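# Move the ceramic mug into the sink

## Task

Get the ceramic mug into the sink without breaking it: no drop of more than a few centimetres and no hard knock. The utility cart may roll when touched. Once the mug is in, release it and pull the robot away. The robot must not tip over or end up leaning.

## Robot and tools

ROBOT. A Rainbow Robotics RB-Y1: a wheeled base (two drive wheels, two rear casters; 0.66 m long, 0.58 m wide, front edge 0.10 m ahead of the drive axle), a bending torso (its lower part, the leg, folds at ankle, knee and hip), a head with head_camera, and a left and right arm, each with a two-pad gripper and a wrist camera (left_wrist_camera, right_wrist_camera). The base only drives straight or turns in place; it cannot slide sideways. Each arm carries up to 3 kg.

FRAMES. Base frame: origin on the floor between the drive wheels, x forward, y left, z up. The reported chest point sits on the spine 0.08 m under the shoulders; its x axis is the facing direction, z runs up the spine. left_hand and right_hand are the midpoint between each hand's pads, in the base frame; fingers point along that hand's -z and close along its x. Printed hand positions are approximate, worse at long reach. The odometry frame is the base frame where the scene began; base_odometry counts wheel turns only, so wheel slip looks like travel; heading is positive leftward, -3.142 to 3.142.

execute_actions. Argument actions: a list holding one action or none (empty just reports state and images). An action may contain base, joints, or both, plus optional speeds and min_time_s; all its motions start at once. base holds exactly one command, a relative offset from where the base is: {"translate_m": d} moves d metres straight, forward positive, range -3 to 3; or {"rotate_rad": d} turns d radians in place, left (counter-clockwise seen from above) positive, range -3.2 to 3.2. joints is a dictionary of absolute targets keyed by joint name, in radians except the grippers in metres. Ranges: torso_squat_rad 0 to 1.2 (higher lowers a level chest); torso_shift_rad -0.3 to 0.6 (positive pushes hips forward); torso_pitch_rad -0.2 to 1.4 (positive leans forward); torso_yaw_rad -1.5 to 1.5 (positive left). Per arm: shoulder_pitch -2.356 to 2.356 (0 hanging, negative raises forward and inward); left_shoulder_roll 0 to 3.141 and right_shoulder_roll -3.141 to 0 (away from the body lifts the arm sideways); shoulder_yaw -2.094 to 2.094 (positive swings a bent forearm leftward on both arms); elbow -2.617 to 0.01 (0 straight, negative bends); forearm_roll -3.141 to 3.141; wrist_pitch -1.57 to 1.919 (negative tips the hand forward); hand_roll -2.705 to 2.705; gripper_m 0 to 0.1 (pad gap). Roll joints are counter-clockwise-positive seen from above on a hanging arm, for both sides. head_pan_rad -0.523 to 0.523 (left positive, relative to the chest), head_tilt_rad -0.35 to 1.57 (positive looks down). Done tolerance is ±0.02 rad, ±0.004 m for grippers. Combined torso rules: squat+shift <= 1.52; squat-shift+pitch <= 1.57; shift+0.5 pitch-0.4 squat <= 0.7; shift+0.3 pitch-0.5 squat <= 0.39; breaking one leaves the commanded torso joints short and off_target. speeds caps translate_m (0.05 to 0.4 m/s) or rotate_rad (0.1 to 1.509 rad/s) for that action; defaults are the top values. A base move needing over 8.667 s is refused, as is any action over 15 s. min_time_s (0.1 to 8) sets a minimum duration for every arm and head motion. Joints left out may keep driving toward earlier targets. Unknown keys or out-of-range numbers reject the whole call. cameras picks images: names, or omitted/null/["all"] for all, [] for none. If a result reports a stop, later calls in the same reply are skipped.

wait: seconds 0 to 10; nothing new is commanded, and state plus images come back. zoom_image: camera plus region [x0, y0, x1, y1] in pixels from the top-left of that camera's latest full image, at most 504 by 504. finished_scene: pass the current scene number; it is final and reports success.

RESULTS. base_status and joint_status: done (for the base, wheels turned the commanded amount, slip included); off_target (resting short, possibly still pushing); limit_stop_at_<name> (a built-in limit); contact_stop (torso or arm hit something firm, couldn't lift the load, or pressed an arm against something); time_out; stopped_with_arm (torso halted because an arm contact-stopped); limit_stop_at_own_body (the self-collision guard acted before touching). After contact_stop, time_out or stopped_with_arm, every joint in that group (torso four; each arm's seven) holds where it stopped and forgets targets. Back off first in a separate action, arms before torso. Exception: with both hands on one object and a torso contact_stop at once with nothing in the way, resend all arm joints at their joint_positions values, then resend the torso. "joint command not followed" with a cause line means an arm's targets were withheld (grippers still act; the withheld targets may be retried); follow the cause's advice. on_its_own lists uncommanded parts; "held at" is a target, not a position. Gripping: command an opening at least 0.005 m below the object width; off_target is then normal.

CAUTIONS. The base keeps pushing into furniture, and the bent leg can protrude past the front edge and shove the robot backward unreported. Heavy loads far forward can tip the robot, with nothing stopping it. Never let the arms strike or squeeze each other, including grippers. Contact torque at a joint's limit (shoulders 65.1, elbow 33.4, forearm/wrist/hand 23.2 N m, held weight included) freezes the robot for 10 s. Holding loads heats motors: MOTOR HOT at 65 °C, OVER-TEMPERATURE FAULT and braking at 80 °C (limit_stop_at_motor_heat); resend targets afterward. The simulation runs while you think and the robot holds its last command. Loose objects may occasionally be nudged. Lower the mug gently, never let it fall or bang, and avoid pushing the cart away. Faster, lower-effort motion is better.

Each tool is called after "Call:" by a JSON object that holds its "fn" and its "kwargs".

## Session

Call:
{"fn": "execute_actions", "kwargs": {"actions": []}}

Scene clock: 0.00 s.
base_odometry: x=+0.000 y=+0.000 heading=+0.000 (m, m, rad; odometry frame)
base_status: not commanded
joint_positions: torso_squat_rad=+0.350 torso_shift_rad=+0.001 torso_pitch_rad=+0.001 torso_yaw_rad=-0.001 left_shoulder_pitch_rad=-0.018 left_shoulder_roll_rad=+0.001 left_shoulder_yaw_rad=+0.058 left_elbow_rad=-0.269 left_forearm_roll_rad=+0.032 left_wrist_pitch_rad=+0.032 left_hand_roll_rad=+0.011 left_gripper_m=+0.100 right_shoulder_pitch_rad=+0.043 right_shoulder_roll_rad=+0.002 right_shoulder_yaw_rad=+0.047 right_elbow_rad=-0.162 right_forearm_roll_rad=-0.009 right_wrist_pitch_rad=-0.051 right_hand_roll_rad=+0.020 right_gripper_m=+0.101 head_pan_rad=+0.001 head_tilt_rad=+0.400
joint_status: not commanded
chest: x=-0.2271 y=-0.0004 z=+1.2476 quat_wxyz=(+1.000, +0.000, +0.001, +0.000) (m; base frame)
left_hand: x=-0.0917 y=+0.2260 z=+0.5745 quat_wxyz=(+0.991, +0.000, -0.126, +0.047) (m; base frame)
right_hand: x=-0.1685 y=-0.2156 z=+0.5655 quat_wxyz=(+0.996, +0.003, -0.085, +0.021) (m; base frame)
pictures: head_camera, left_wrist_camera, right_wrist_camera
Images, in order (width x height): head_camera 896x504, left_wrist_camera 644x364, right_wrist_camera 644x364.

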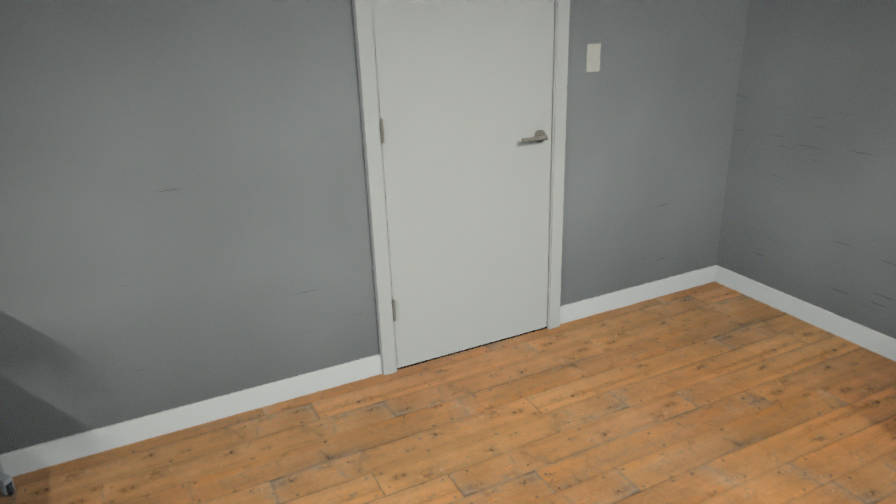

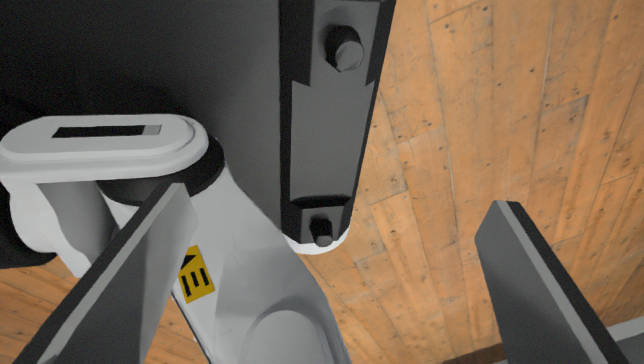

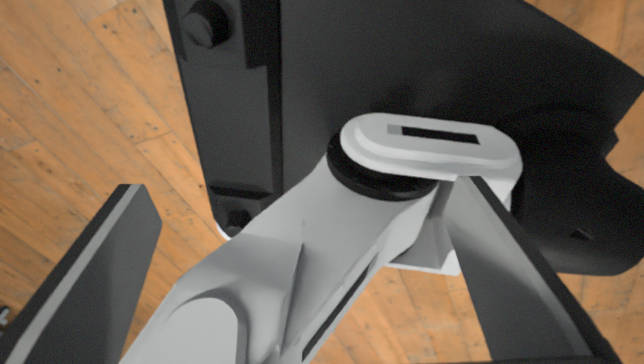

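Call:
{"fn": "execute_actions", "kwargs": {"actions": [{"joints":{"head_pan_rad":0.523,"torso_yaw_rad":0.6,"head_tilt_rad":0.5}}], "cameras": ["head_camera"]}}

Scene clock: 5.27 s.
base_odometry: x=+0.000 y=+0.000 heading=+0.000 (m, m, rad; odometry frame)
base_status: not commanded
joint_positions: torso_squat_rad=+0.350 torso_shift_rad=+0.001 torso_pitch_rad=+0.001 torso_yaw_rad=+0.600 left_shoulder_pitch_rad=-0.018 left_shoulder_roll_rad=+0.001 left_shoulder_yaw_rad=+0.058 left_elbow_rad=-0.269 left_forearm_roll_rad=+0.032 left_wrist_pitch_rad=+0.032 left_hand_roll_rad=+0.011 left_gripper_m=+0.100 right_shoulder_pitch_rad=+0.043 right_shoulder_roll_rad=+0.002 right_shoulder_yaw_rad=+0.047 right_elbow_rad=-0.162 right_forearm_roll_rad=-0.009 right_wrist_pitch_rad=-0.051 right_hand_roll_rad=+0.020 right_gripper_m=+0.101 head_pan_rad=+0.523 head_tilt_rad=+0.500
joint_status: all done
chest: x=-0.2271 y=-0.0004 z=+1.2476 quat_wxyz=(+0.955, +0.000, +0.001, +0.296) (m; base frame)
left_hand: x=-0.2435 y=+0.2633 z=+0.5747 quat_wxyz=(+0.933, +0.037, -0.120, +0.338) (m; base frame)
right_hand: x=-0.0573 y=-0.1444 z=+0.5653 quat_wxyz=(+0.945, +0.028, -0.081, +0.315) (m; base frame)
pictures: head_camera
Images, in order (width x height): head_camera 896x504.

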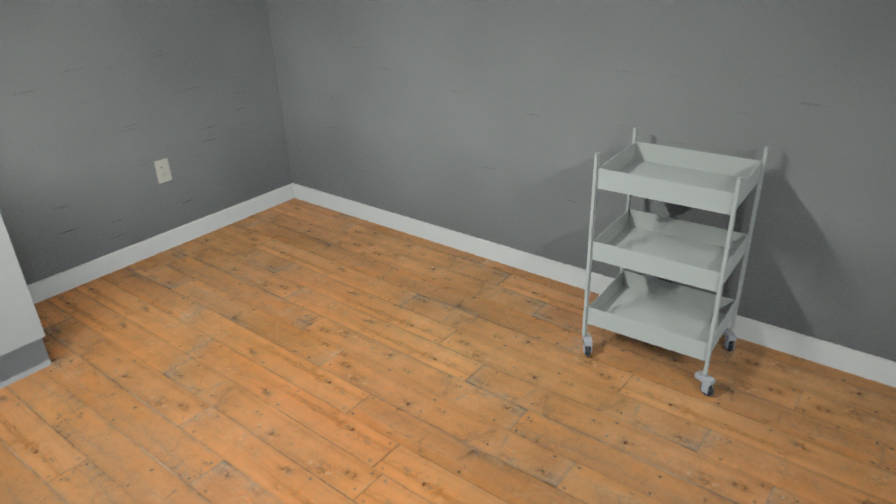

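Call:
{"fn": "execute_actions", "kwargs": {"actions": [{"joints":{"torso_yaw_rad":1.5,"head_tilt_rad":0.45}}], "cameras": ["head_camera"]}}

Scene clock: 8.30 s.
base_odometry: x=+0.000 y=+0.000 heading=+0.000 (m, m, rad; odometry frame)
base_status: not commanded
joint_positions: torso_squat_rad=+0.350 torso_shift_rad=+0.001 torso_pitch_rad=+0.001 torso_yaw_rad=+0.771 left_shoulder_pitch_rad=-0.018 left_shoulder_roll_rad=+0.001 left_shoulder_yaw_rad=+0.058 left_elbow_rad=-0.269 left_forearm_roll_rad=+0.032 left_wrist_pitch_rad=+0.032 left_hand_roll_rad=+0.011 left_gripper_m=+0.100 right_shoulder_pitch_rad=+0.043 right_shoulder_roll_rad=+0.002 right_shoulder_yaw_rad=+0.047 right_elbow_rad=-0.162 right_forearm_roll_rad=-0.009 right_wrist_pitch_rad=-0.051 right_hand_roll_rad=+0.020 right_gripper_m=+0.101 head_pan_rad=+0.523 head_tilt_rad=+0.450
joint_status: torso_yaw_rad limit_stop_at_own_body (moved +0.171 of +0.900); the others done
on_its_own: torso_yaw_rad is held at +0.771, not at your +1.500, since a limit_stop_at_own_body
chest: x=-0.2271 y=-0.0004 z=+1.2476 quat_wxyz=(+0.927, +0.000, +0.001, +0.376) (m; base frame)
left_hand: x=-0.2884 y=+0.2567 z=+0.5747 quat_wxyz=(+0.901, +0.048, -0.117, +0.416) (m; base frame)
right_hand: x=-0.0352 y=-0.1131 z=+0.5653 quat_wxyz=(+0.915, +0.035, -0.078, +0.395) (m; base frame)
pictures: head_camera
Images, in order (width x height): head_camera 896x504.

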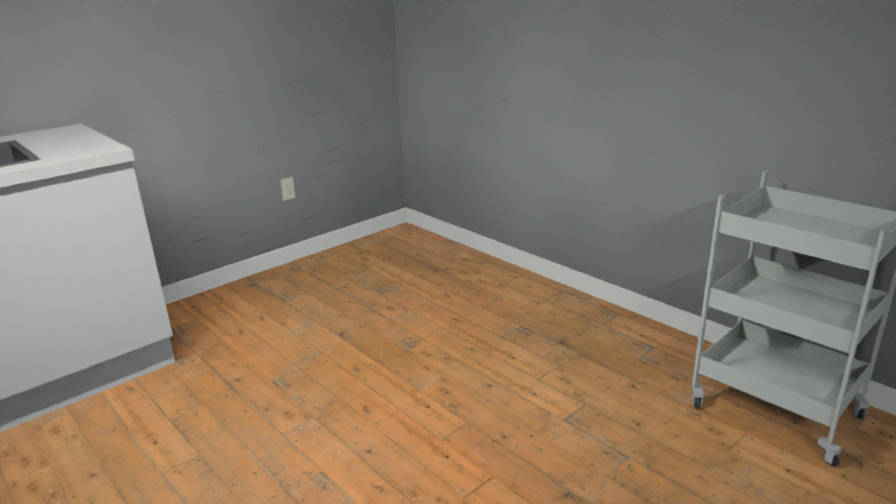

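Call:
{"fn": "execute_actions", "kwargs": {"actions": [{"joints":{"torso_yaw_rad":-0.65,"head_pan_rad":-0.523,"head_tilt_rad":0.55}}]}}

Scene clock: 16.73 s.
base_odometry: x=+0.000 y=+0.000 heading=+0.000 (m, m, rad; odometry frame)
base_status: not commanded
joint_positions: torso_squat_rad=+0.350 torso_shift_rad=+0.001 torso_pitch_rad=+0.001 torso_yaw_rad=-0.650 left_shoulder_pitch_rad=-0.018 left_shoulder_roll_rad=+0.001 left_shoulder_yaw_rad=+0.058 left_elbow_rad=-0.269 left_forearm_roll_rad=+0.032 left_wrist_pitch_rad=+0.032 left_hand_roll_rad=+0.011 left_gripper_m=+0.100 right_shoulder_pitch_rad=+0.043 right_shoulder_roll_rad=+0.002 right_shoulder_yaw_rad=+0.047 right_elbow_rad=-0.162 right_forearm_roll_rad=-0.009 right_wrist_pitch_rad=-0.051 right_hand_roll_rad=+0.020 right_gripper_m=+0.101 head_pan_rad=-0.522 head_tilt_rad=+0.550
joint_status: all done
chest: x=-0.2271 y=-0.0004 z=+1.2476 quat_wxyz=(+0.948, +0.000, +0.001, -0.319) (m; base frame)
left_hand: x=+0.0174 y=+0.0976 z=+0.5743 quat_wxyz=(+0.954, -0.041, -0.119, -0.272) (m; base frame)
right_hand: x=-0.3108 y=-0.2078 z=+0.5657 quat_wxyz=(+0.951, -0.025, -0.082, -0.297) (m; base frame)
pictures: head_camera, left_wrist_camera, right_wrist_camera
Images, in order (width x height): head_camera 896x504, left_wrist_camera 644x364, right_wrist_camera 644x364.

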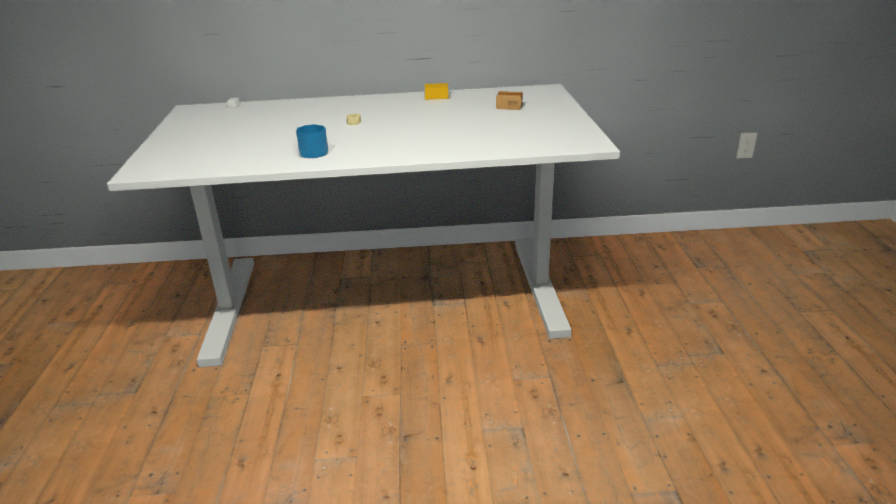

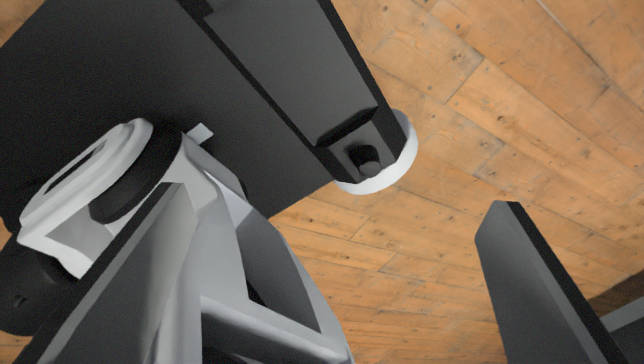

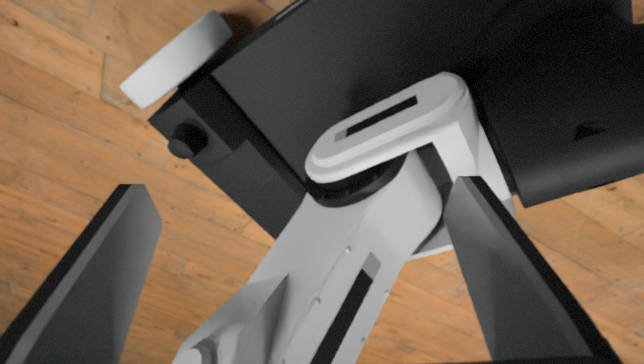

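Call:
{"fn": "zoom_image", "kwargs": {"camera": "head_camera", "region": [200, 70, 440, 205]}}

Region (200, 70, 440, 205) of head_camera's 896x504 image, scaled by 2.100, with more detail than that image has; it fills the top 284 rows of this view, and the rest is white.

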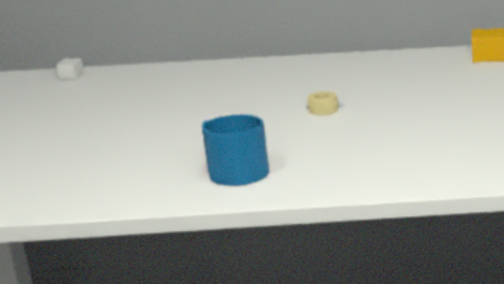

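Call:
{"fn": "execute_actions", "kwargs": {"actions": [{"base":{"rotate_rad":-0.946},"joints":{"torso_yaw_rad":0,"torso_pitch_rad":0.4,"head_pan_rad":-0.1,"head_tilt_rad":0.1,"right_shoulder_pitch_rad":-1.1015,"right_shoulder_roll_rad":-0.186,"right_shoulder_yaw_rad":-0.31,"right_elbow_rad":-1.09,"right_forearm_roll_rad":0,"right_wrist_pitch_rad":1.766,"right_hand_roll_rad":0,"left_shoulder_pitch_rad":-0.2,"left_shoulder_roll_rad":0.05}}]}}

Scene clock: 78.13 s.
base_odometry: x=+0.000 y=+0.000 heading=-0.945 (m, m, rad; odometry frame)
base_status: done
joint_positions: torso_squat_rad=+0.350 torso_shift_rad=+0.001 torso_pitch_rad=+0.400 torso_yaw_rad=+0.000 left_shoulder_pitch_rad=-0.200 left_shoulder_roll_rad=+0.050 left_shoulder_yaw_rad=+0.058 left_elbow_rad=-0.269 left_forearm_roll_rad=+0.032 left_wrist_pitch_rad=+0.032 left_hand_roll_rad=+0.011 left_gripper_m=+0.100 right_shoulder_pitch_rad=-1.102 right_shoulder_roll_rad=-0.186 right_shoulder_yaw_rad=-0.310 right_elbow_rad=-1.090 right_forearm_roll_rad=+0.000 right_wrist_pitch_rad=+1.766 right_hand_roll_rad=+0.000 right_gripper_m=+0.101 head_pan_rad=-0.100 head_tilt_rad=+0.100
joint_status: all done
chest: x=-0.1070 y=-0.0004 z=+1.2231 quat_wxyz=(+0.980, +0.000, +0.199, +0.000) (m; base frame)
left_hand: x=-0.1116 y=+0.2509 z=+0.5332 quat_wxyz=(+1.000, +0.019, -0.014, +0.012) (m; base frame)
right_hand: x=+0.3783 y=-0.2201 z=+0.8896 quat_wxyz=(+1.000, +0.000, +0.000, +0.000) (m; base frame)
pictures: head_camera, left_wrist_camera, right_wrist_camera
Images, in order (width x height): head_camera 896x504, left_wrist_camera 644x364, right_wrist_camera 644x364.

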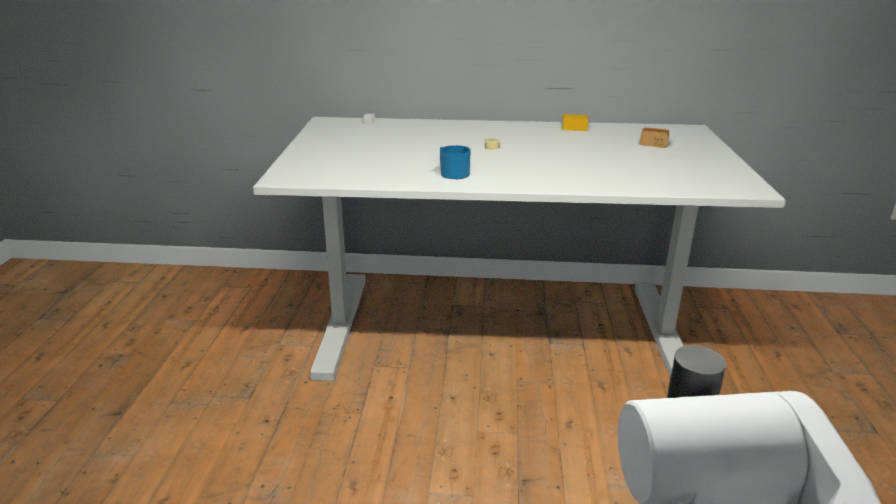

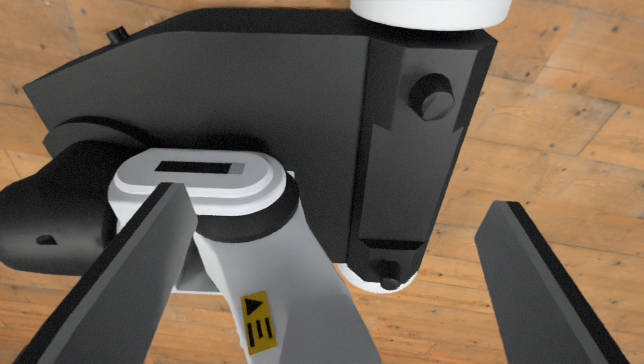

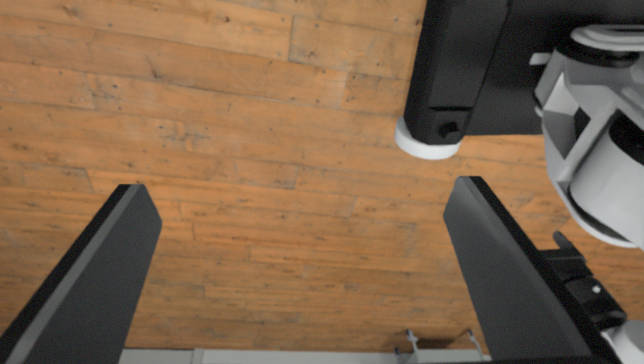

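Call:
{"fn": "execute_actions", "kwargs": {"actions": [{"base":{"translate_m":1.15},"joints":{"torso_squat_rad":0.15,"head_pan_rad":-0.15,"head_tilt_rad":0.55}}], "cameras": ["head_camera","right_wrist_camera"]}}

Scene clock: 87.80 s.
base_odometry: x=+0.673 y=-0.933 heading=-0.946 (m, m, rad; odometry frame)
base_status: done
joint_positions: torso_squat_rad=+0.150 torso_shift_rad=+0.001 torso_pitch_rad=+0.400 torso_yaw_rad=+0.000 left_shoulder_pitch_rad=-0.200 left_shoulder_roll_rad=+0.050 left_shoulder_yaw_rad=+0.058 left_elbow_rad=-0.269 left_forearm_roll_rad=+0.032 left_wrist_pitch_rad=+0.032 left_hand_roll_rad=+0.011 left_gripper_m=+0.100 right_shoulder_pitch_rad=-1.101 right_shoulder_roll_rad=-0.186 right_shoulder_yaw_rad=-0.310 right_elbow_rad=-1.090 right_forearm_roll_rad=+0.000 right_wrist_pitch_rad=+1.766 right_hand_roll_rad=+0.000 right_gripper_m=+0.101 head_pan_rad=-0.150 head_tilt_rad=+0.550
joint_status: all done
chest: x=-0.1068 y=-0.0004 z=+1.2576 quat_wxyz=(+0.980, +0.000, +0.199, +0.000) (m; base frame)
left_hand: x=-0.1116 y=+0.2509 z=+0.5677 quat_wxyz=(+1.000, +0.019, -0.014, +0.012) (m; base frame)
right_hand: x=+0.3782 y=-0.2201 z=+0.9239 quat_wxyz=(+1.000, +0.000, +0.000, +0.000) (m; base frame)
pictures: head_camera, right_wrist_camera
Images, in order (width x height): head_camera 896x504, right_wrist_camera 644x364.

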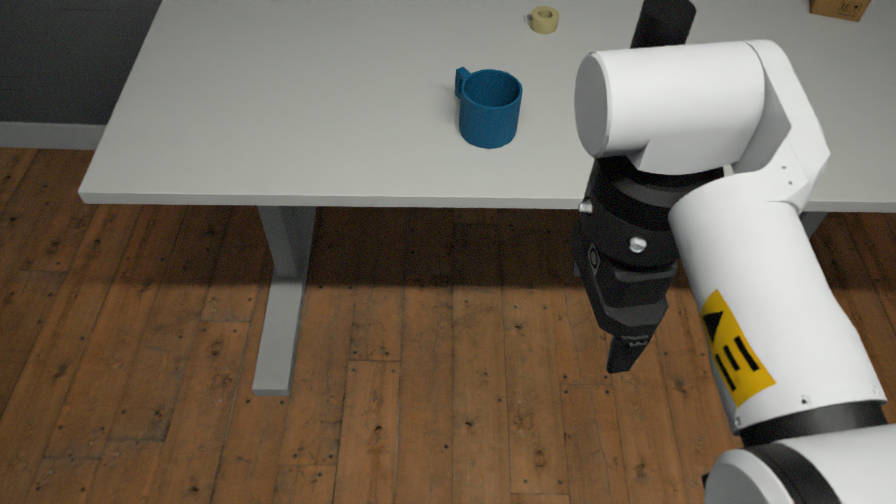

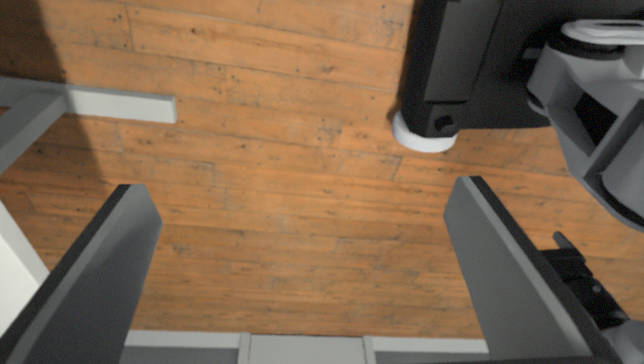

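Call:
{"fn": "execute_actions", "kwargs": {"actions": [{"base":{"translate_m":0.34},"joints":{"head_tilt_rad":0.7}}], "cameras": ["head_camera","right_wrist_camera"]}}

Scene clock: 104.97 s.
base_odometry: x=+0.872 y=-1.208 heading=-0.946 (m, m, rad; odometry frame)
base_status: done
joint_positions: torso_squat_rad=+0.150 torso_shift_rad=+0.001 torso_pitch_rad=+0.400 torso_yaw_rad=+0.000 left_shoulder_pitch_rad=-0.200 left_shoulder_roll_rad=+0.050 left_shoulder_yaw_rad=+0.058 left_elbow_rad=-0.269 left_forearm_roll_rad=+0.032 left_wrist_pitch_rad=+0.032 left_hand_roll_rad=+0.011 left_gripper_m=+0.100 right_shoulder_pitch_rad=-1.101 right_shoulder_roll_rad=-0.186 right_shoulder_yaw_rad=-0.310 right_elbow_rad=-1.090 right_forearm_roll_rad=+0.000 right_wrist_pitch_rad=+1.766 right_hand_roll_rad=+0.000 right_gripper_m=+0.101 head_pan_rad=-0.150 head_tilt_rad=+0.700
joint_status: all done
chest: x=-0.1068 y=-0.0004 z=+1.2576 quat_wxyz=(+0.980, +0.000, +0.199, +0.000) (m; base frame)
left_hand: x=-0.1116 y=+0.2509 z=+0.5677 quat_wxyz=(+1.000, +0.019, -0.014, +0.012) (m; base frame)
right_hand: x=+0.3783 y=-0.2201 z=+0.9239 quat_wxyz=(+1.000, +0.000, +0.000, +0.000) (m; base frame)
pictures: head_camera, right_wrist_camera
Images, in order (width x height): head_camera 896x504, right_wrist_camera 644x364.

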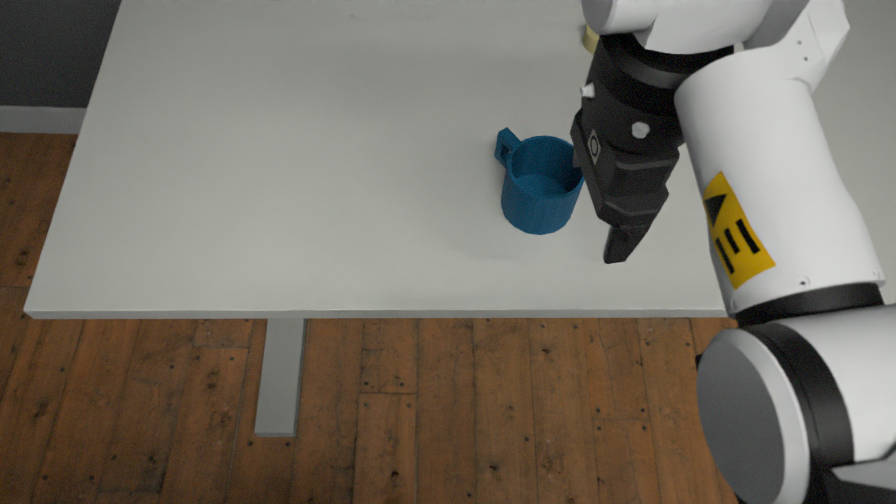

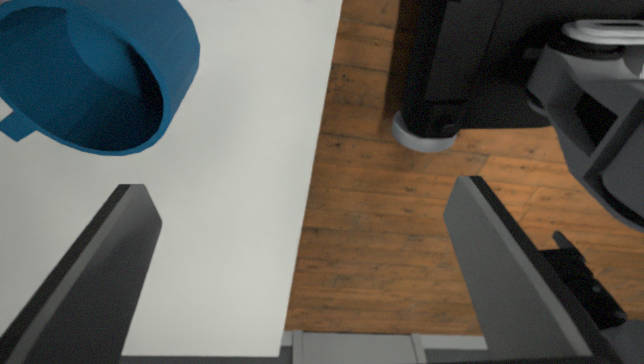

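Call:
{"fn": "execute_actions", "kwargs": {"actions": [{"base":{"translate_m":0.06},"joints":{"torso_squat_rad":0.3,"head_pan_rad":-0.3}}], "cameras": ["head_camera","right_wrist_camera"]}}

Scene clock: 117.13 s.
base_odometry: x=+0.907 y=-1.257 heading=-0.946 (m, m, rad; odometry frame)
base_status: done
joint_positions: torso_squat_rad=+0.300 torso_shift_rad=+0.001 torso_pitch_rad=+0.400 torso_yaw_rad=+0.000 left_shoulder_pitch_rad=-0.200 left_shoulder_roll_rad=+0.050 left_shoulder_yaw_rad=+0.058 left_elbow_rad=-0.269 left_forearm_roll_rad=+0.032 left_wrist_pitch_rad=+0.032 left_hand_roll_rad=+0.011 left_gripper_m=+0.100 right_shoulder_pitch_rad=-1.101 right_shoulder_roll_rad=-0.186 right_shoulder_yaw_rad=-0.310 right_elbow_rad=-1.090 right_forearm_roll_rad=+0.000 right_wrist_pitch_rad=+1.766 right_hand_roll_rad=+0.000 right_gripper_m=+0.101 head_pan_rad=-0.300 head_tilt_rad=+0.700
joint_status: all done
chest: x=-0.1069 y=-0.0004 z=+1.2342 quat_wxyz=(+0.980, +0.000, +0.199, +0.000) (m; base frame)
left_hand: x=-0.1116 y=+0.2509 z=+0.5443 quat_wxyz=(+1.000, +0.019, -0.014, +0.012) (m; base frame)
right_hand: x=+0.3782 y=-0.2201 z=+0.9006 quat_wxyz=(+1.000, +0.000, +0.000, +0.000) (m; base frame)
pictures: head_camera, right_wrist_camera
Images, in order (width x height): head_camera 896x504, right_wrist_camera 644x364.

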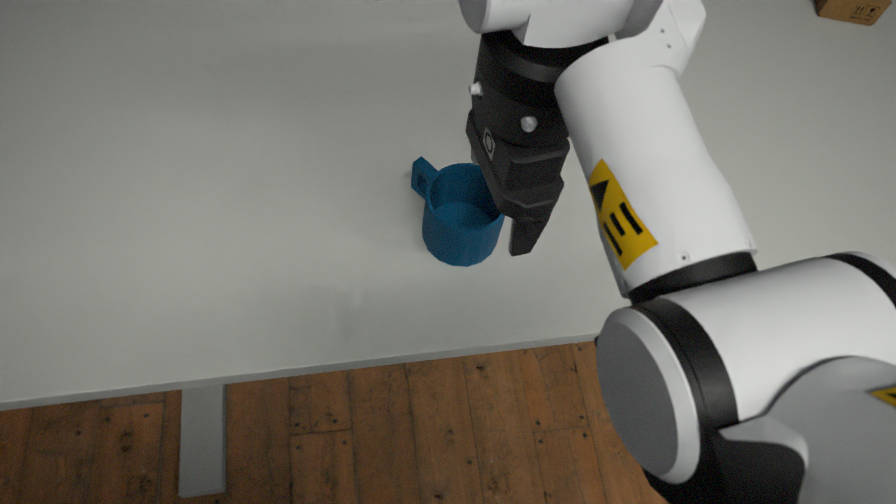

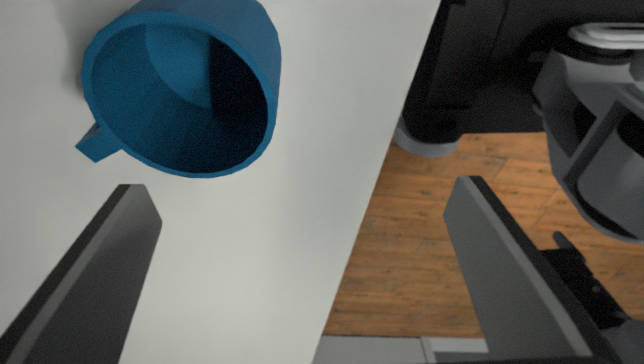

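Call:
{"fn": "execute_actions", "kwargs": {"actions": [{"base":{"translate_m":0.015},"joints":{"torso_squat_rad":0.46}}], "cameras": ["head_camera","right_wrist_camera"]}}

Scene clock: 122.27 s.
base_odometry: x=+0.916 y=-1.269 heading=-0.947 (m, m, rad; odometry frame)
base_status: done
joint_positions: torso_squat_rad=+0.460 torso_shift_rad=+0.001 torso_pitch_rad=+0.400 torso_yaw_rad=+0.000 left_shoulder_pitch_rad=-0.200 left_shoulder_roll_rad=+0.050 left_shoulder_yaw_rad=+0.058 left_elbow_rad=-0.269 left_forearm_roll_rad=+0.032 left_wrist_pitch_rad=+0.032 left_hand_roll_rad=+0.011 left_gripper_m=+0.100 right_shoulder_pitch_rad=-1.101 right_shoulder_roll_rad=-0.186 right_shoulder_yaw_rad=-0.310 right_elbow_rad=-1.090 right_forearm_roll_rad=+0.000 right_wrist_pitch_rad=+1.766 right_hand_roll_rad=+0.000 right_gripper_m=+0.101 head_pan_rad=-0.300 head_tilt_rad=+0.700
joint_status: all done
chest: x=-0.1070 y=-0.0004 z=+1.1928 quat_wxyz=(+0.980, +0.000, +0.199, +0.000) (m; base frame)
left_hand: x=-0.1116 y=+0.2509 z=+0.5028 quat_wxyz=(+1.000, +0.019, -0.014, +0.012) (m; base frame)
right_hand: x=+0.3782 y=-0.2201 z=+0.8592 quat_wxyz=(+1.000, +0.000, +0.000, +0.000) (m; base frame)
pictures: head_camera, right_wrist_camera
Images, in order (width x height): head_camera 896x504, right_wrist_camera 644x364.

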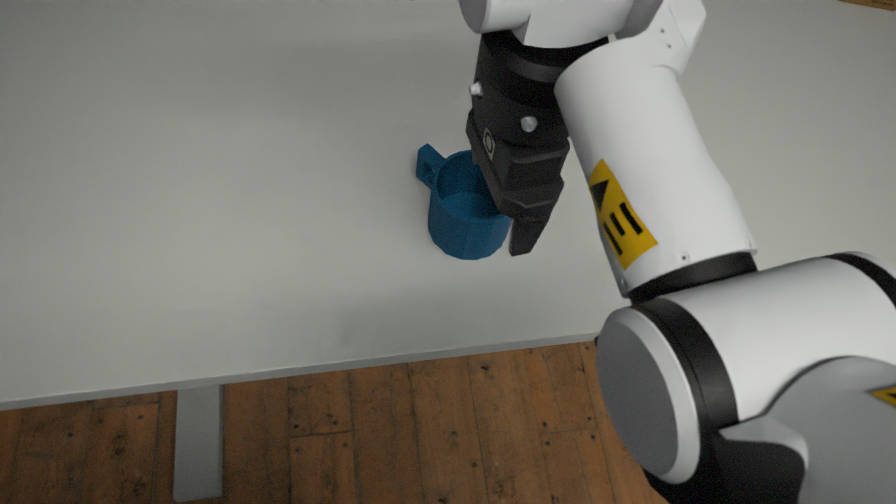

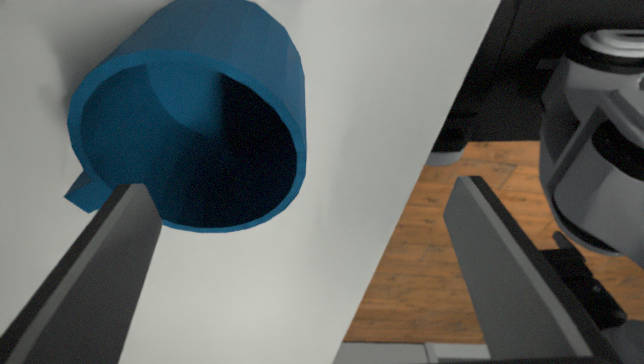

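Call:
{"fn": "execute_actions", "kwargs": {"actions": [{"joints":{"torso_squat_rad":0.57}}], "cameras": ["head_camera","right_wrist_camera"]}}

Scene clock: 130.80 s.
base_odometry: x=+0.916 y=-1.269 heading=-0.947 (m, m, rad; odometry frame)
base_status: not commanded
joint_positions: torso_squat_rad=+0.570 torso_shift_rad=+0.001 torso_pitch_rad=+0.400 torso_yaw_rad=+0.000 left_shoulder_pitch_rad=-0.200 left_shoulder_roll_rad=+0.050 left_shoulder_yaw_rad=+0.058 left_elbow_rad=-0.269 left_forearm_roll_rad=+0.032 left_wrist_pitch_rad=+0.032 left_hand_roll_rad=+0.011 left_gripper_m=+0.100 right_shoulder_pitch_rad=-1.101 right_shoulder_roll_rad=-0.186 right_shoulder_yaw_rad=-0.310 right_elbow_rad=-1.090 right_forearm_roll_rad=+0.000 right_wrist_pitch_rad=+1.766 right_hand_roll_rad=+0.000 right_gripper_m=+0.101 head_pan_rad=-0.300 head_tilt_rad=+0.700
joint_status: all done
chest: x=-0.1071 y=-0.0003 z=+1.1548 quat_wxyz=(+0.980, +0.000, +0.199, +0.000) (m; base frame)
left_hand: x=-0.1116 y=+0.2510 z=+0.4649 quat_wxyz=(+1.000, +0.019, -0.014, +0.012) (m; base frame)
right_hand: x=+0.3781 y=-0.2201 z=+0.8213 quat_wxyz=(+1.000, +0.000, +0.000, +0.000) (m; base frame)
pictures: head_camera, right_wrist_camera
Images, in order (width x height): head_camera 896x504, right_wrist_camera 644x364.

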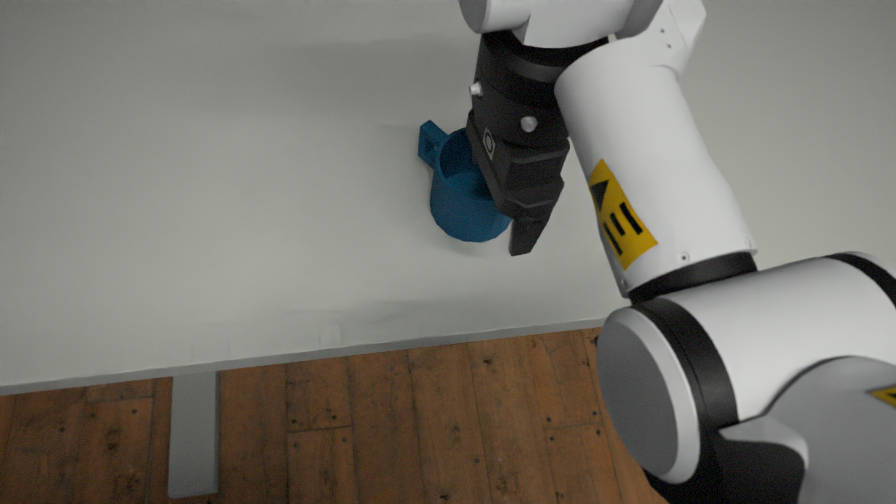

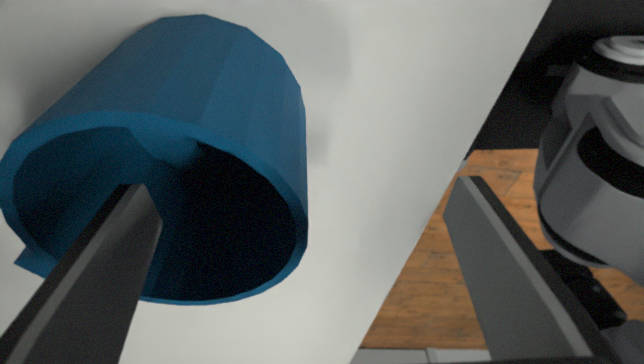

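Call:
{"fn": "execute_actions", "kwargs": {"actions": [{"joints":{"torso_squat_rad":0.645}}], "cameras": ["right_wrist_camera"]}}

Call:
{"fn": "execute_actions", "kwargs": {"actions": [{"joints":{"right_gripper_m":0.0}}], "cameras": ["head_camera","right_wrist_camera"]}}

Scene clock: 135.73 s.
base_odometry: x=+0.916 y=-1.269 heading=-0.947 (m, m, rad; odometry frame)
base_status: not commanded
joint_positions: torso_squat_rad=+0.645 torso_shift_rad=+0.001 torso_pitch_rad=+0.400 torso_yaw_rad=+0.000 left_shoulder_pitch_rad=-0.200 left_shoulder_roll_rad=+0.050 left_shoulder_yaw_rad=+0.058 left_elbow_rad=-0.269 left_forearm_roll_rad=+0.032 left_wrist_pitch_rad=+0.032 left_hand_roll_rad=+0.011 left_gripper_m=+0.100 right_shoulder_pitch_rad=-1.101 right_shoulder_roll_rad=-0.186 right_shoulder_yaw_rad=-0.310 right_elbow_rad=-1.090 right_forearm_roll_rad=+0.000 right_wrist_pitch_rad=+1.766 right_hand_roll_rad=+0.000 right_gripper_m=+0.101 head_pan_rad=-0.300 head_tilt_rad=+0.700
joint_status: all done
chest: x=-0.1071 y=-0.0003 z=+1.1249 quat_wxyz=(+0.980, +0.000, +0.199, +0.000) (m; base frame)
left_hand: x=-0.1116 y=+0.2510 z=+0.4349 quat_wxyz=(+1.000, +0.019, -0.014, +0.012) (m; base frame)
right_hand: x=+0.3781 y=-0.2201 z=+0.7913 quat_wxyz=(+1.000, +0.000, +0.000, +0.000) (m; base frame)
pictures: right_wrist_camera
Images, in order (width x height): right_wrist_camera 644x364.

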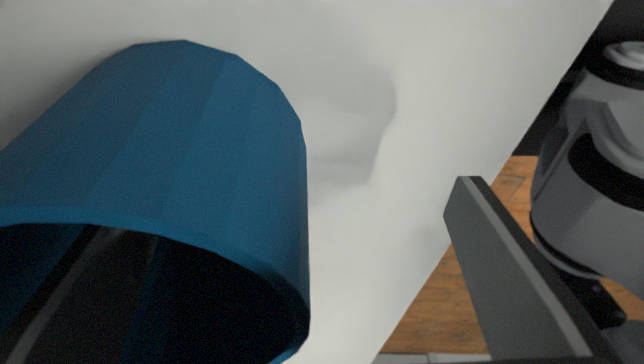

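Scene clock: 137.23 s.
base_odometry: x=+0.916 y=-1.269 heading=-0.947 (m, m, rad; odometry frame)
base_status: not commanded
joint_positions: torso_squat_rad=+0.645 torso_shift_rad=+0.001 torso_pitch_rad=+0.400 torso_yaw_rad=+0.000 left_shoulder_pitch_rad=-0.200 left_shoulder_roll_rad=+0.050 left_shoulder_yaw_rad=+0.058 left_elbow_rad=-0.269 left_forearm_roll_rad=+0.032 left_wrist_pitch_rad=+0.032 left_hand_roll_rad=+0.011 left_gripper_m=+0.100 right_shoulder_pitch_rad=-1.101 right_shoulder_roll_rad=-0.186 right_shoulder_yaw_rad=-0.310 right_elbow_rad=-1.090 right_forearm_roll_rad=+0.000 right_wrist_pitch_rad=+1.766 right_hand_roll_rad=+0.000 right_gripper_m=+0.007 head_pan_rad=-0.300 head_tilt_rad=+0.700
joint_status: right_gripper_m off_target (ended at +0.007, target +0.000)
chest: x=-0.1071 y=-0.0003 z=+1.1249 quat_wxyz=(+0.980, +0.000, +0.199, +0.000) (m; base frame)
left_hand: x=-0.1117 y=+0.2510 z=+0.4349 quat_wxyz=(+1.000, +0.019, -0.014, +0.012) (m; base frame)
right_hand: x=+0.3781 y=-0.2201 z=+0.7913 quat_wxyz=(+1.000, +0.000, +0.000, +0.000) (m; base frame)
pictures: head_camera, right_wrist_camera
Images, in order (width x height): head_camera 896x504, right_wrist_camera 644x364.

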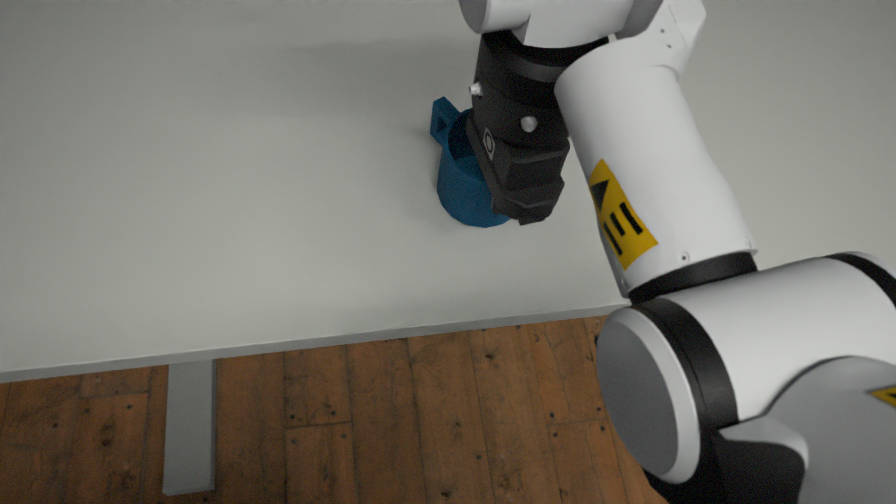

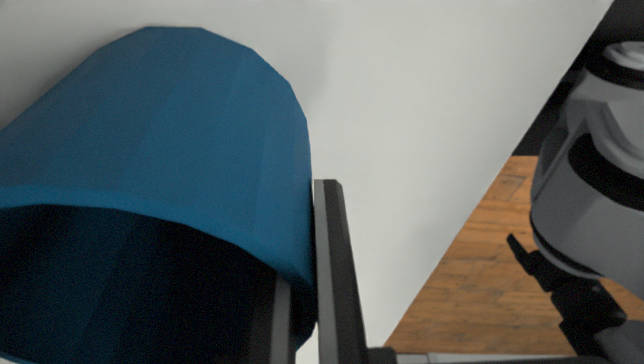

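Call:
{"fn": "execute_actions", "kwargs": {"actions": [{"joints":{"torso_squat_rad":0.45}}], "cameras": ["head_camera","right_wrist_camera"]}}

Scene clock: 143.00 s.
base_odometry: x=+0.916 y=-1.269 heading=-0.947 (m, m, rad; odometry frame)
base_status: not commanded
joint_positions: torso_squat_rad=+0.450 torso_shift_rad=+0.001 torso_pitch_rad=+0.400 torso_yaw_rad=+0.000 left_shoulder_pitch_rad=-0.200 left_shoulder_roll_rad=+0.050 left_shoulder_yaw_rad=+0.058 left_elbow_rad=-0.269 left_forearm_roll_rad=+0.032 left_wrist_pitch_rad=+0.032 left_hand_roll_rad=+0.011 left_gripper_m=+0.100 right_shoulder_pitch_rad=-1.101 right_shoulder_roll_rad=-0.186 right_shoulder_yaw_rad=-0.310 right_elbow_rad=-1.090 right_forearm_roll_rad=+0.000 right_wrist_pitch_rad=+1.766 right_hand_roll_rad=+0.000 right_gripper_m=+0.007 head_pan_rad=-0.300 head_tilt_rad=+0.700
joint_status: all done
chest: x=-0.1068 y=-0.0004 z=+1.1958 quat_wxyz=(+0.980, +0.000, +0.199, +0.000) (m; base frame)
left_hand: x=-0.1117 y=+0.2510 z=+0.5058 quat_wxyz=(+1.000, +0.019, -0.014, +0.012) (m; base frame)
right_hand: x=+0.3781 y=-0.2202 z=+0.8619 quat_wxyz=(+1.000, +0.000, +0.000, +0.000) (m; base frame)
pictures: head_camera, right_wrist_camera
Images, in order (width x height): head_camera 896x504, right_wrist_camera 644x364.

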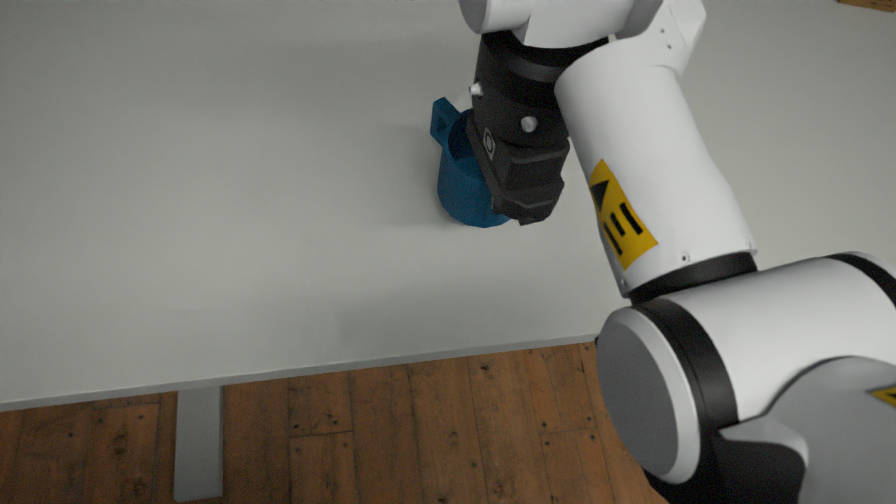

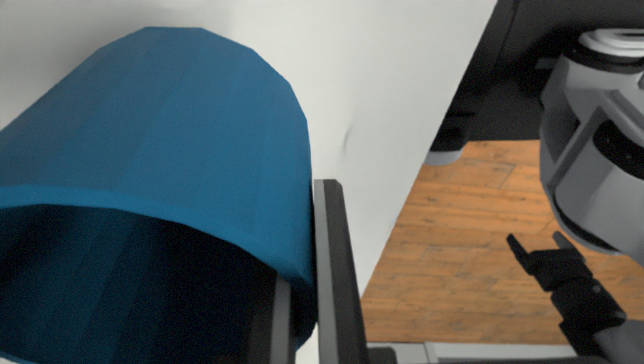

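Call:
{"fn": "execute_actions", "kwargs": {"actions": [{"base":{"translate_m":-0.8},"joints":{"torso_squat_rad":0.1,"head_pan_rad":-0.523,"head_tilt_rad":0.1}}], "cameras": ["head_camera"]}}

Call:
{"fn": "execute_actions", "kwargs": {"actions": [{"base":{"rotate_rad":-1.3},"speeds":{"rotate_rad":0.9}}], "cameras": ["head_camera"]}}

Scene clock: 159.13 s.
base_odometry: x=+0.448 y=-0.620 heading=-0.948 (m, m, rad; odometry frame)
base_status: done
joint_positions: torso_squat_rad=+0.100 torso_shift_rad=+0.001 torso_pitch_rad=+0.400 torso_yaw_rad=+0.000 left_shoulder_pitch_rad=-0.200 left_shoulder_roll_rad=+0.050 left_shoulder_yaw_rad=+0.058 left_elbow_rad=-0.269 left_forearm_roll_rad=+0.032 left_wrist_pitch_rad=+0.032 left_hand_roll_rad=+0.011 left_gripper_m=+0.100 right_shoulder_pitch_rad=-1.101 right_shoulder_roll_rad=-0.186 right_shoulder_yaw_rad=-0.310 right_elbow_rad=-1.090 right_forearm_roll_rad=+0.000 right_wrist_pitch_rad=+1.766 right_hand_roll_rad=+0.000 right_gripper_m=+0.007 head_pan_rad=-0.522 head_tilt_rad=+0.100
joint_status: all done
chest: x=-0.1069 y=-0.0004 z=+1.2620 quat_wxyz=(+0.980, +0.000, +0.199, +0.000) (m; base frame)
left_hand: x=-0.1117 y=+0.2509 z=+0.5720 quat_wxyz=(+1.000, +0.019, -0.014, +0.012) (m; base frame)
right_hand: x=+0.3780 y=-0.2203 z=+0.9280 quat_wxyz=(+1.000, +0.000, +0.001, +0.000) (m; base frame)
pictures: head_camera
Images, in order (width x height): head_camera 896x504.

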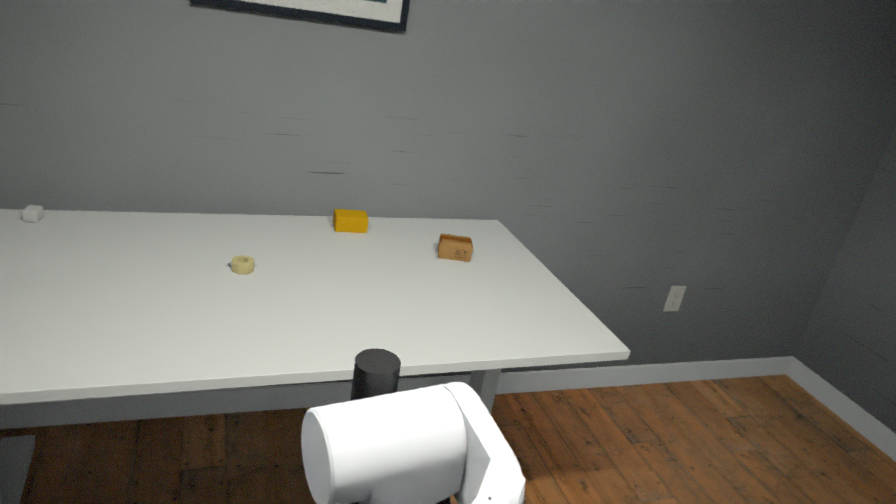

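Scene clock: 162.70 s.
base_odometry: x=+0.448 y=-0.620 heading=-2.247 (m, m, rad; odometry frame)
base_status: done
joint_positions: torso_squat_rad=+0.100 torso_shift_rad=+0.001 torso_pitch_rad=+0.400 torso_yaw_rad=+0.000 left_shoulder_pitch_rad=-0.200 left_shoulder_roll_rad=+0.050 left_shoulder_yaw_rad=+0.058 left_elbow_rad=-0.269 left_forearm_roll_rad=+0.032 left_wrist_pitch_rad=+0.032 left_hand_roll_rad=+0.011 left_gripper_m=+0.100 right_shoulder_pitch_rad=-1.101 right_shoulder_roll_rad=-0.186 right_shoulder_yaw_rad=-0.310 right_elbow_rad=-1.090 right_forearm_roll_rad=+0.000 right_wrist_pitch_rad=+1.766 right_hand_roll_rad=+0.000 right_gripper_m=+0.007 head_pan_rad=-0.522 head_tilt_rad=+0.100
joint_status: not commanded
chest: x=-0.1069 y=-0.0004 z=+1.2620 quat_wxyz=(+0.980, +0.000, +0.199, +0.000) (m; base frame)
left_hand: x=-0.1117 y=+0.2509 z=+0.5721 quat_wxyz=(+1.000, +0.019, -0.014, +0.012) (m; base frame)
right_hand: x=+0.3780 y=-0.2203 z=+0.9280 quat_wxyz=(+1.000, +0.000, +0.001, +0.000) (m; base frame)
pictures: head_camera
Images, in order (width x height): head_camera 896x504.

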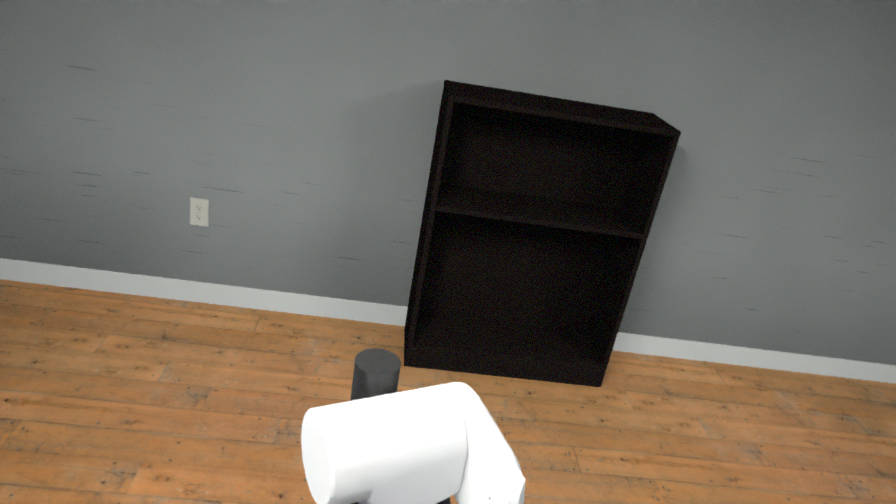

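Call:
{"fn": "execute_actions", "kwargs": {"actions": [{"base":{"rotate_rad":-1.93},"joints":{"head_pan_rad":0,"head_tilt_rad":0.0},"speeds":{"rotate_rad":1.0}}], "cameras": ["head_camera","right_wrist_camera"]}}

Scene clock: 172.90 s.
base_odometry: x=+0.448 y=-0.620 heading=+2.107 (m, m, rad; odometry frame)
base_status: done
joint_positions: torso_squat_rad=+0.100 torso_shift_rad=+0.001 torso_pitch_rad=+0.400 torso_yaw_rad=+0.000 left_shoulder_pitch_rad=-0.200 left_shoulder_roll_rad=+0.050 left_shoulder_yaw_rad=+0.058 left_elbow_rad=-0.269 left_forearm_roll_rad=+0.032 left_wrist_pitch_rad=+0.032 left_hand_roll_rad=+0.011 left_gripper_m=+0.100 right_shoulder_pitch_rad=-1.101 right_shoulder_roll_rad=-0.186 right_shoulder_yaw_rad=-0.310 right_elbow_rad=-1.090 right_forearm_roll_rad=+0.000 right_wrist_pitch_rad=+1.766 right_hand_roll_rad=+0.000 right_gripper_m=+0.007 head_pan_rad=+0.000 head_tilt_rad=+0.000
joint_status: all done
chest: x=-0.1069 y=-0.0004 z=+1.2620 quat_wxyz=(+0.980, +0.000, +0.199, +0.000) (m; base frame)
left_hand: x=-0.1117 y=+0.2509 z=+0.5721 quat_wxyz=(+1.000, +0.019, -0.014, +0.012) (m; base frame)
right_hand: x=+0.3780 y=-0.2203 z=+0.9280 quat_wxyz=(+1.000, +0.000, +0.001, +0.000) (m; base frame)
pictures: head_camera, right_wrist_camera
Images, in order (width x height): head_camera 896x504, right_wrist_camera 644x364.

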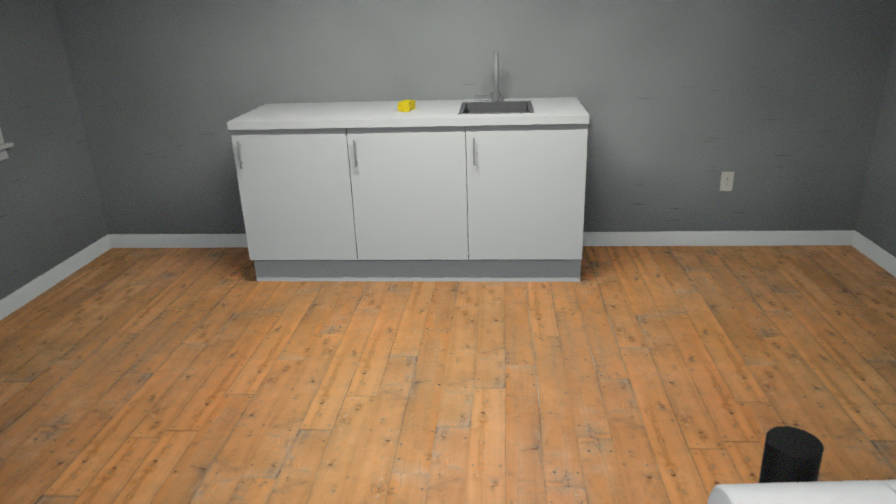

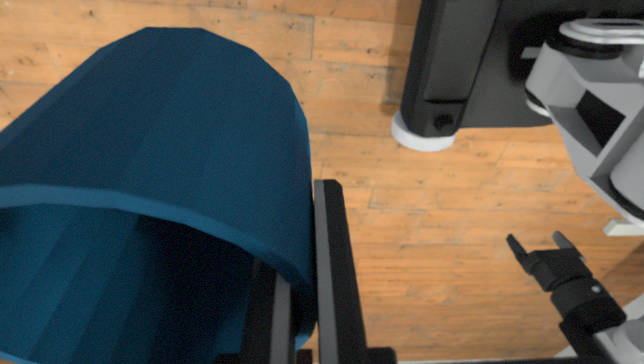

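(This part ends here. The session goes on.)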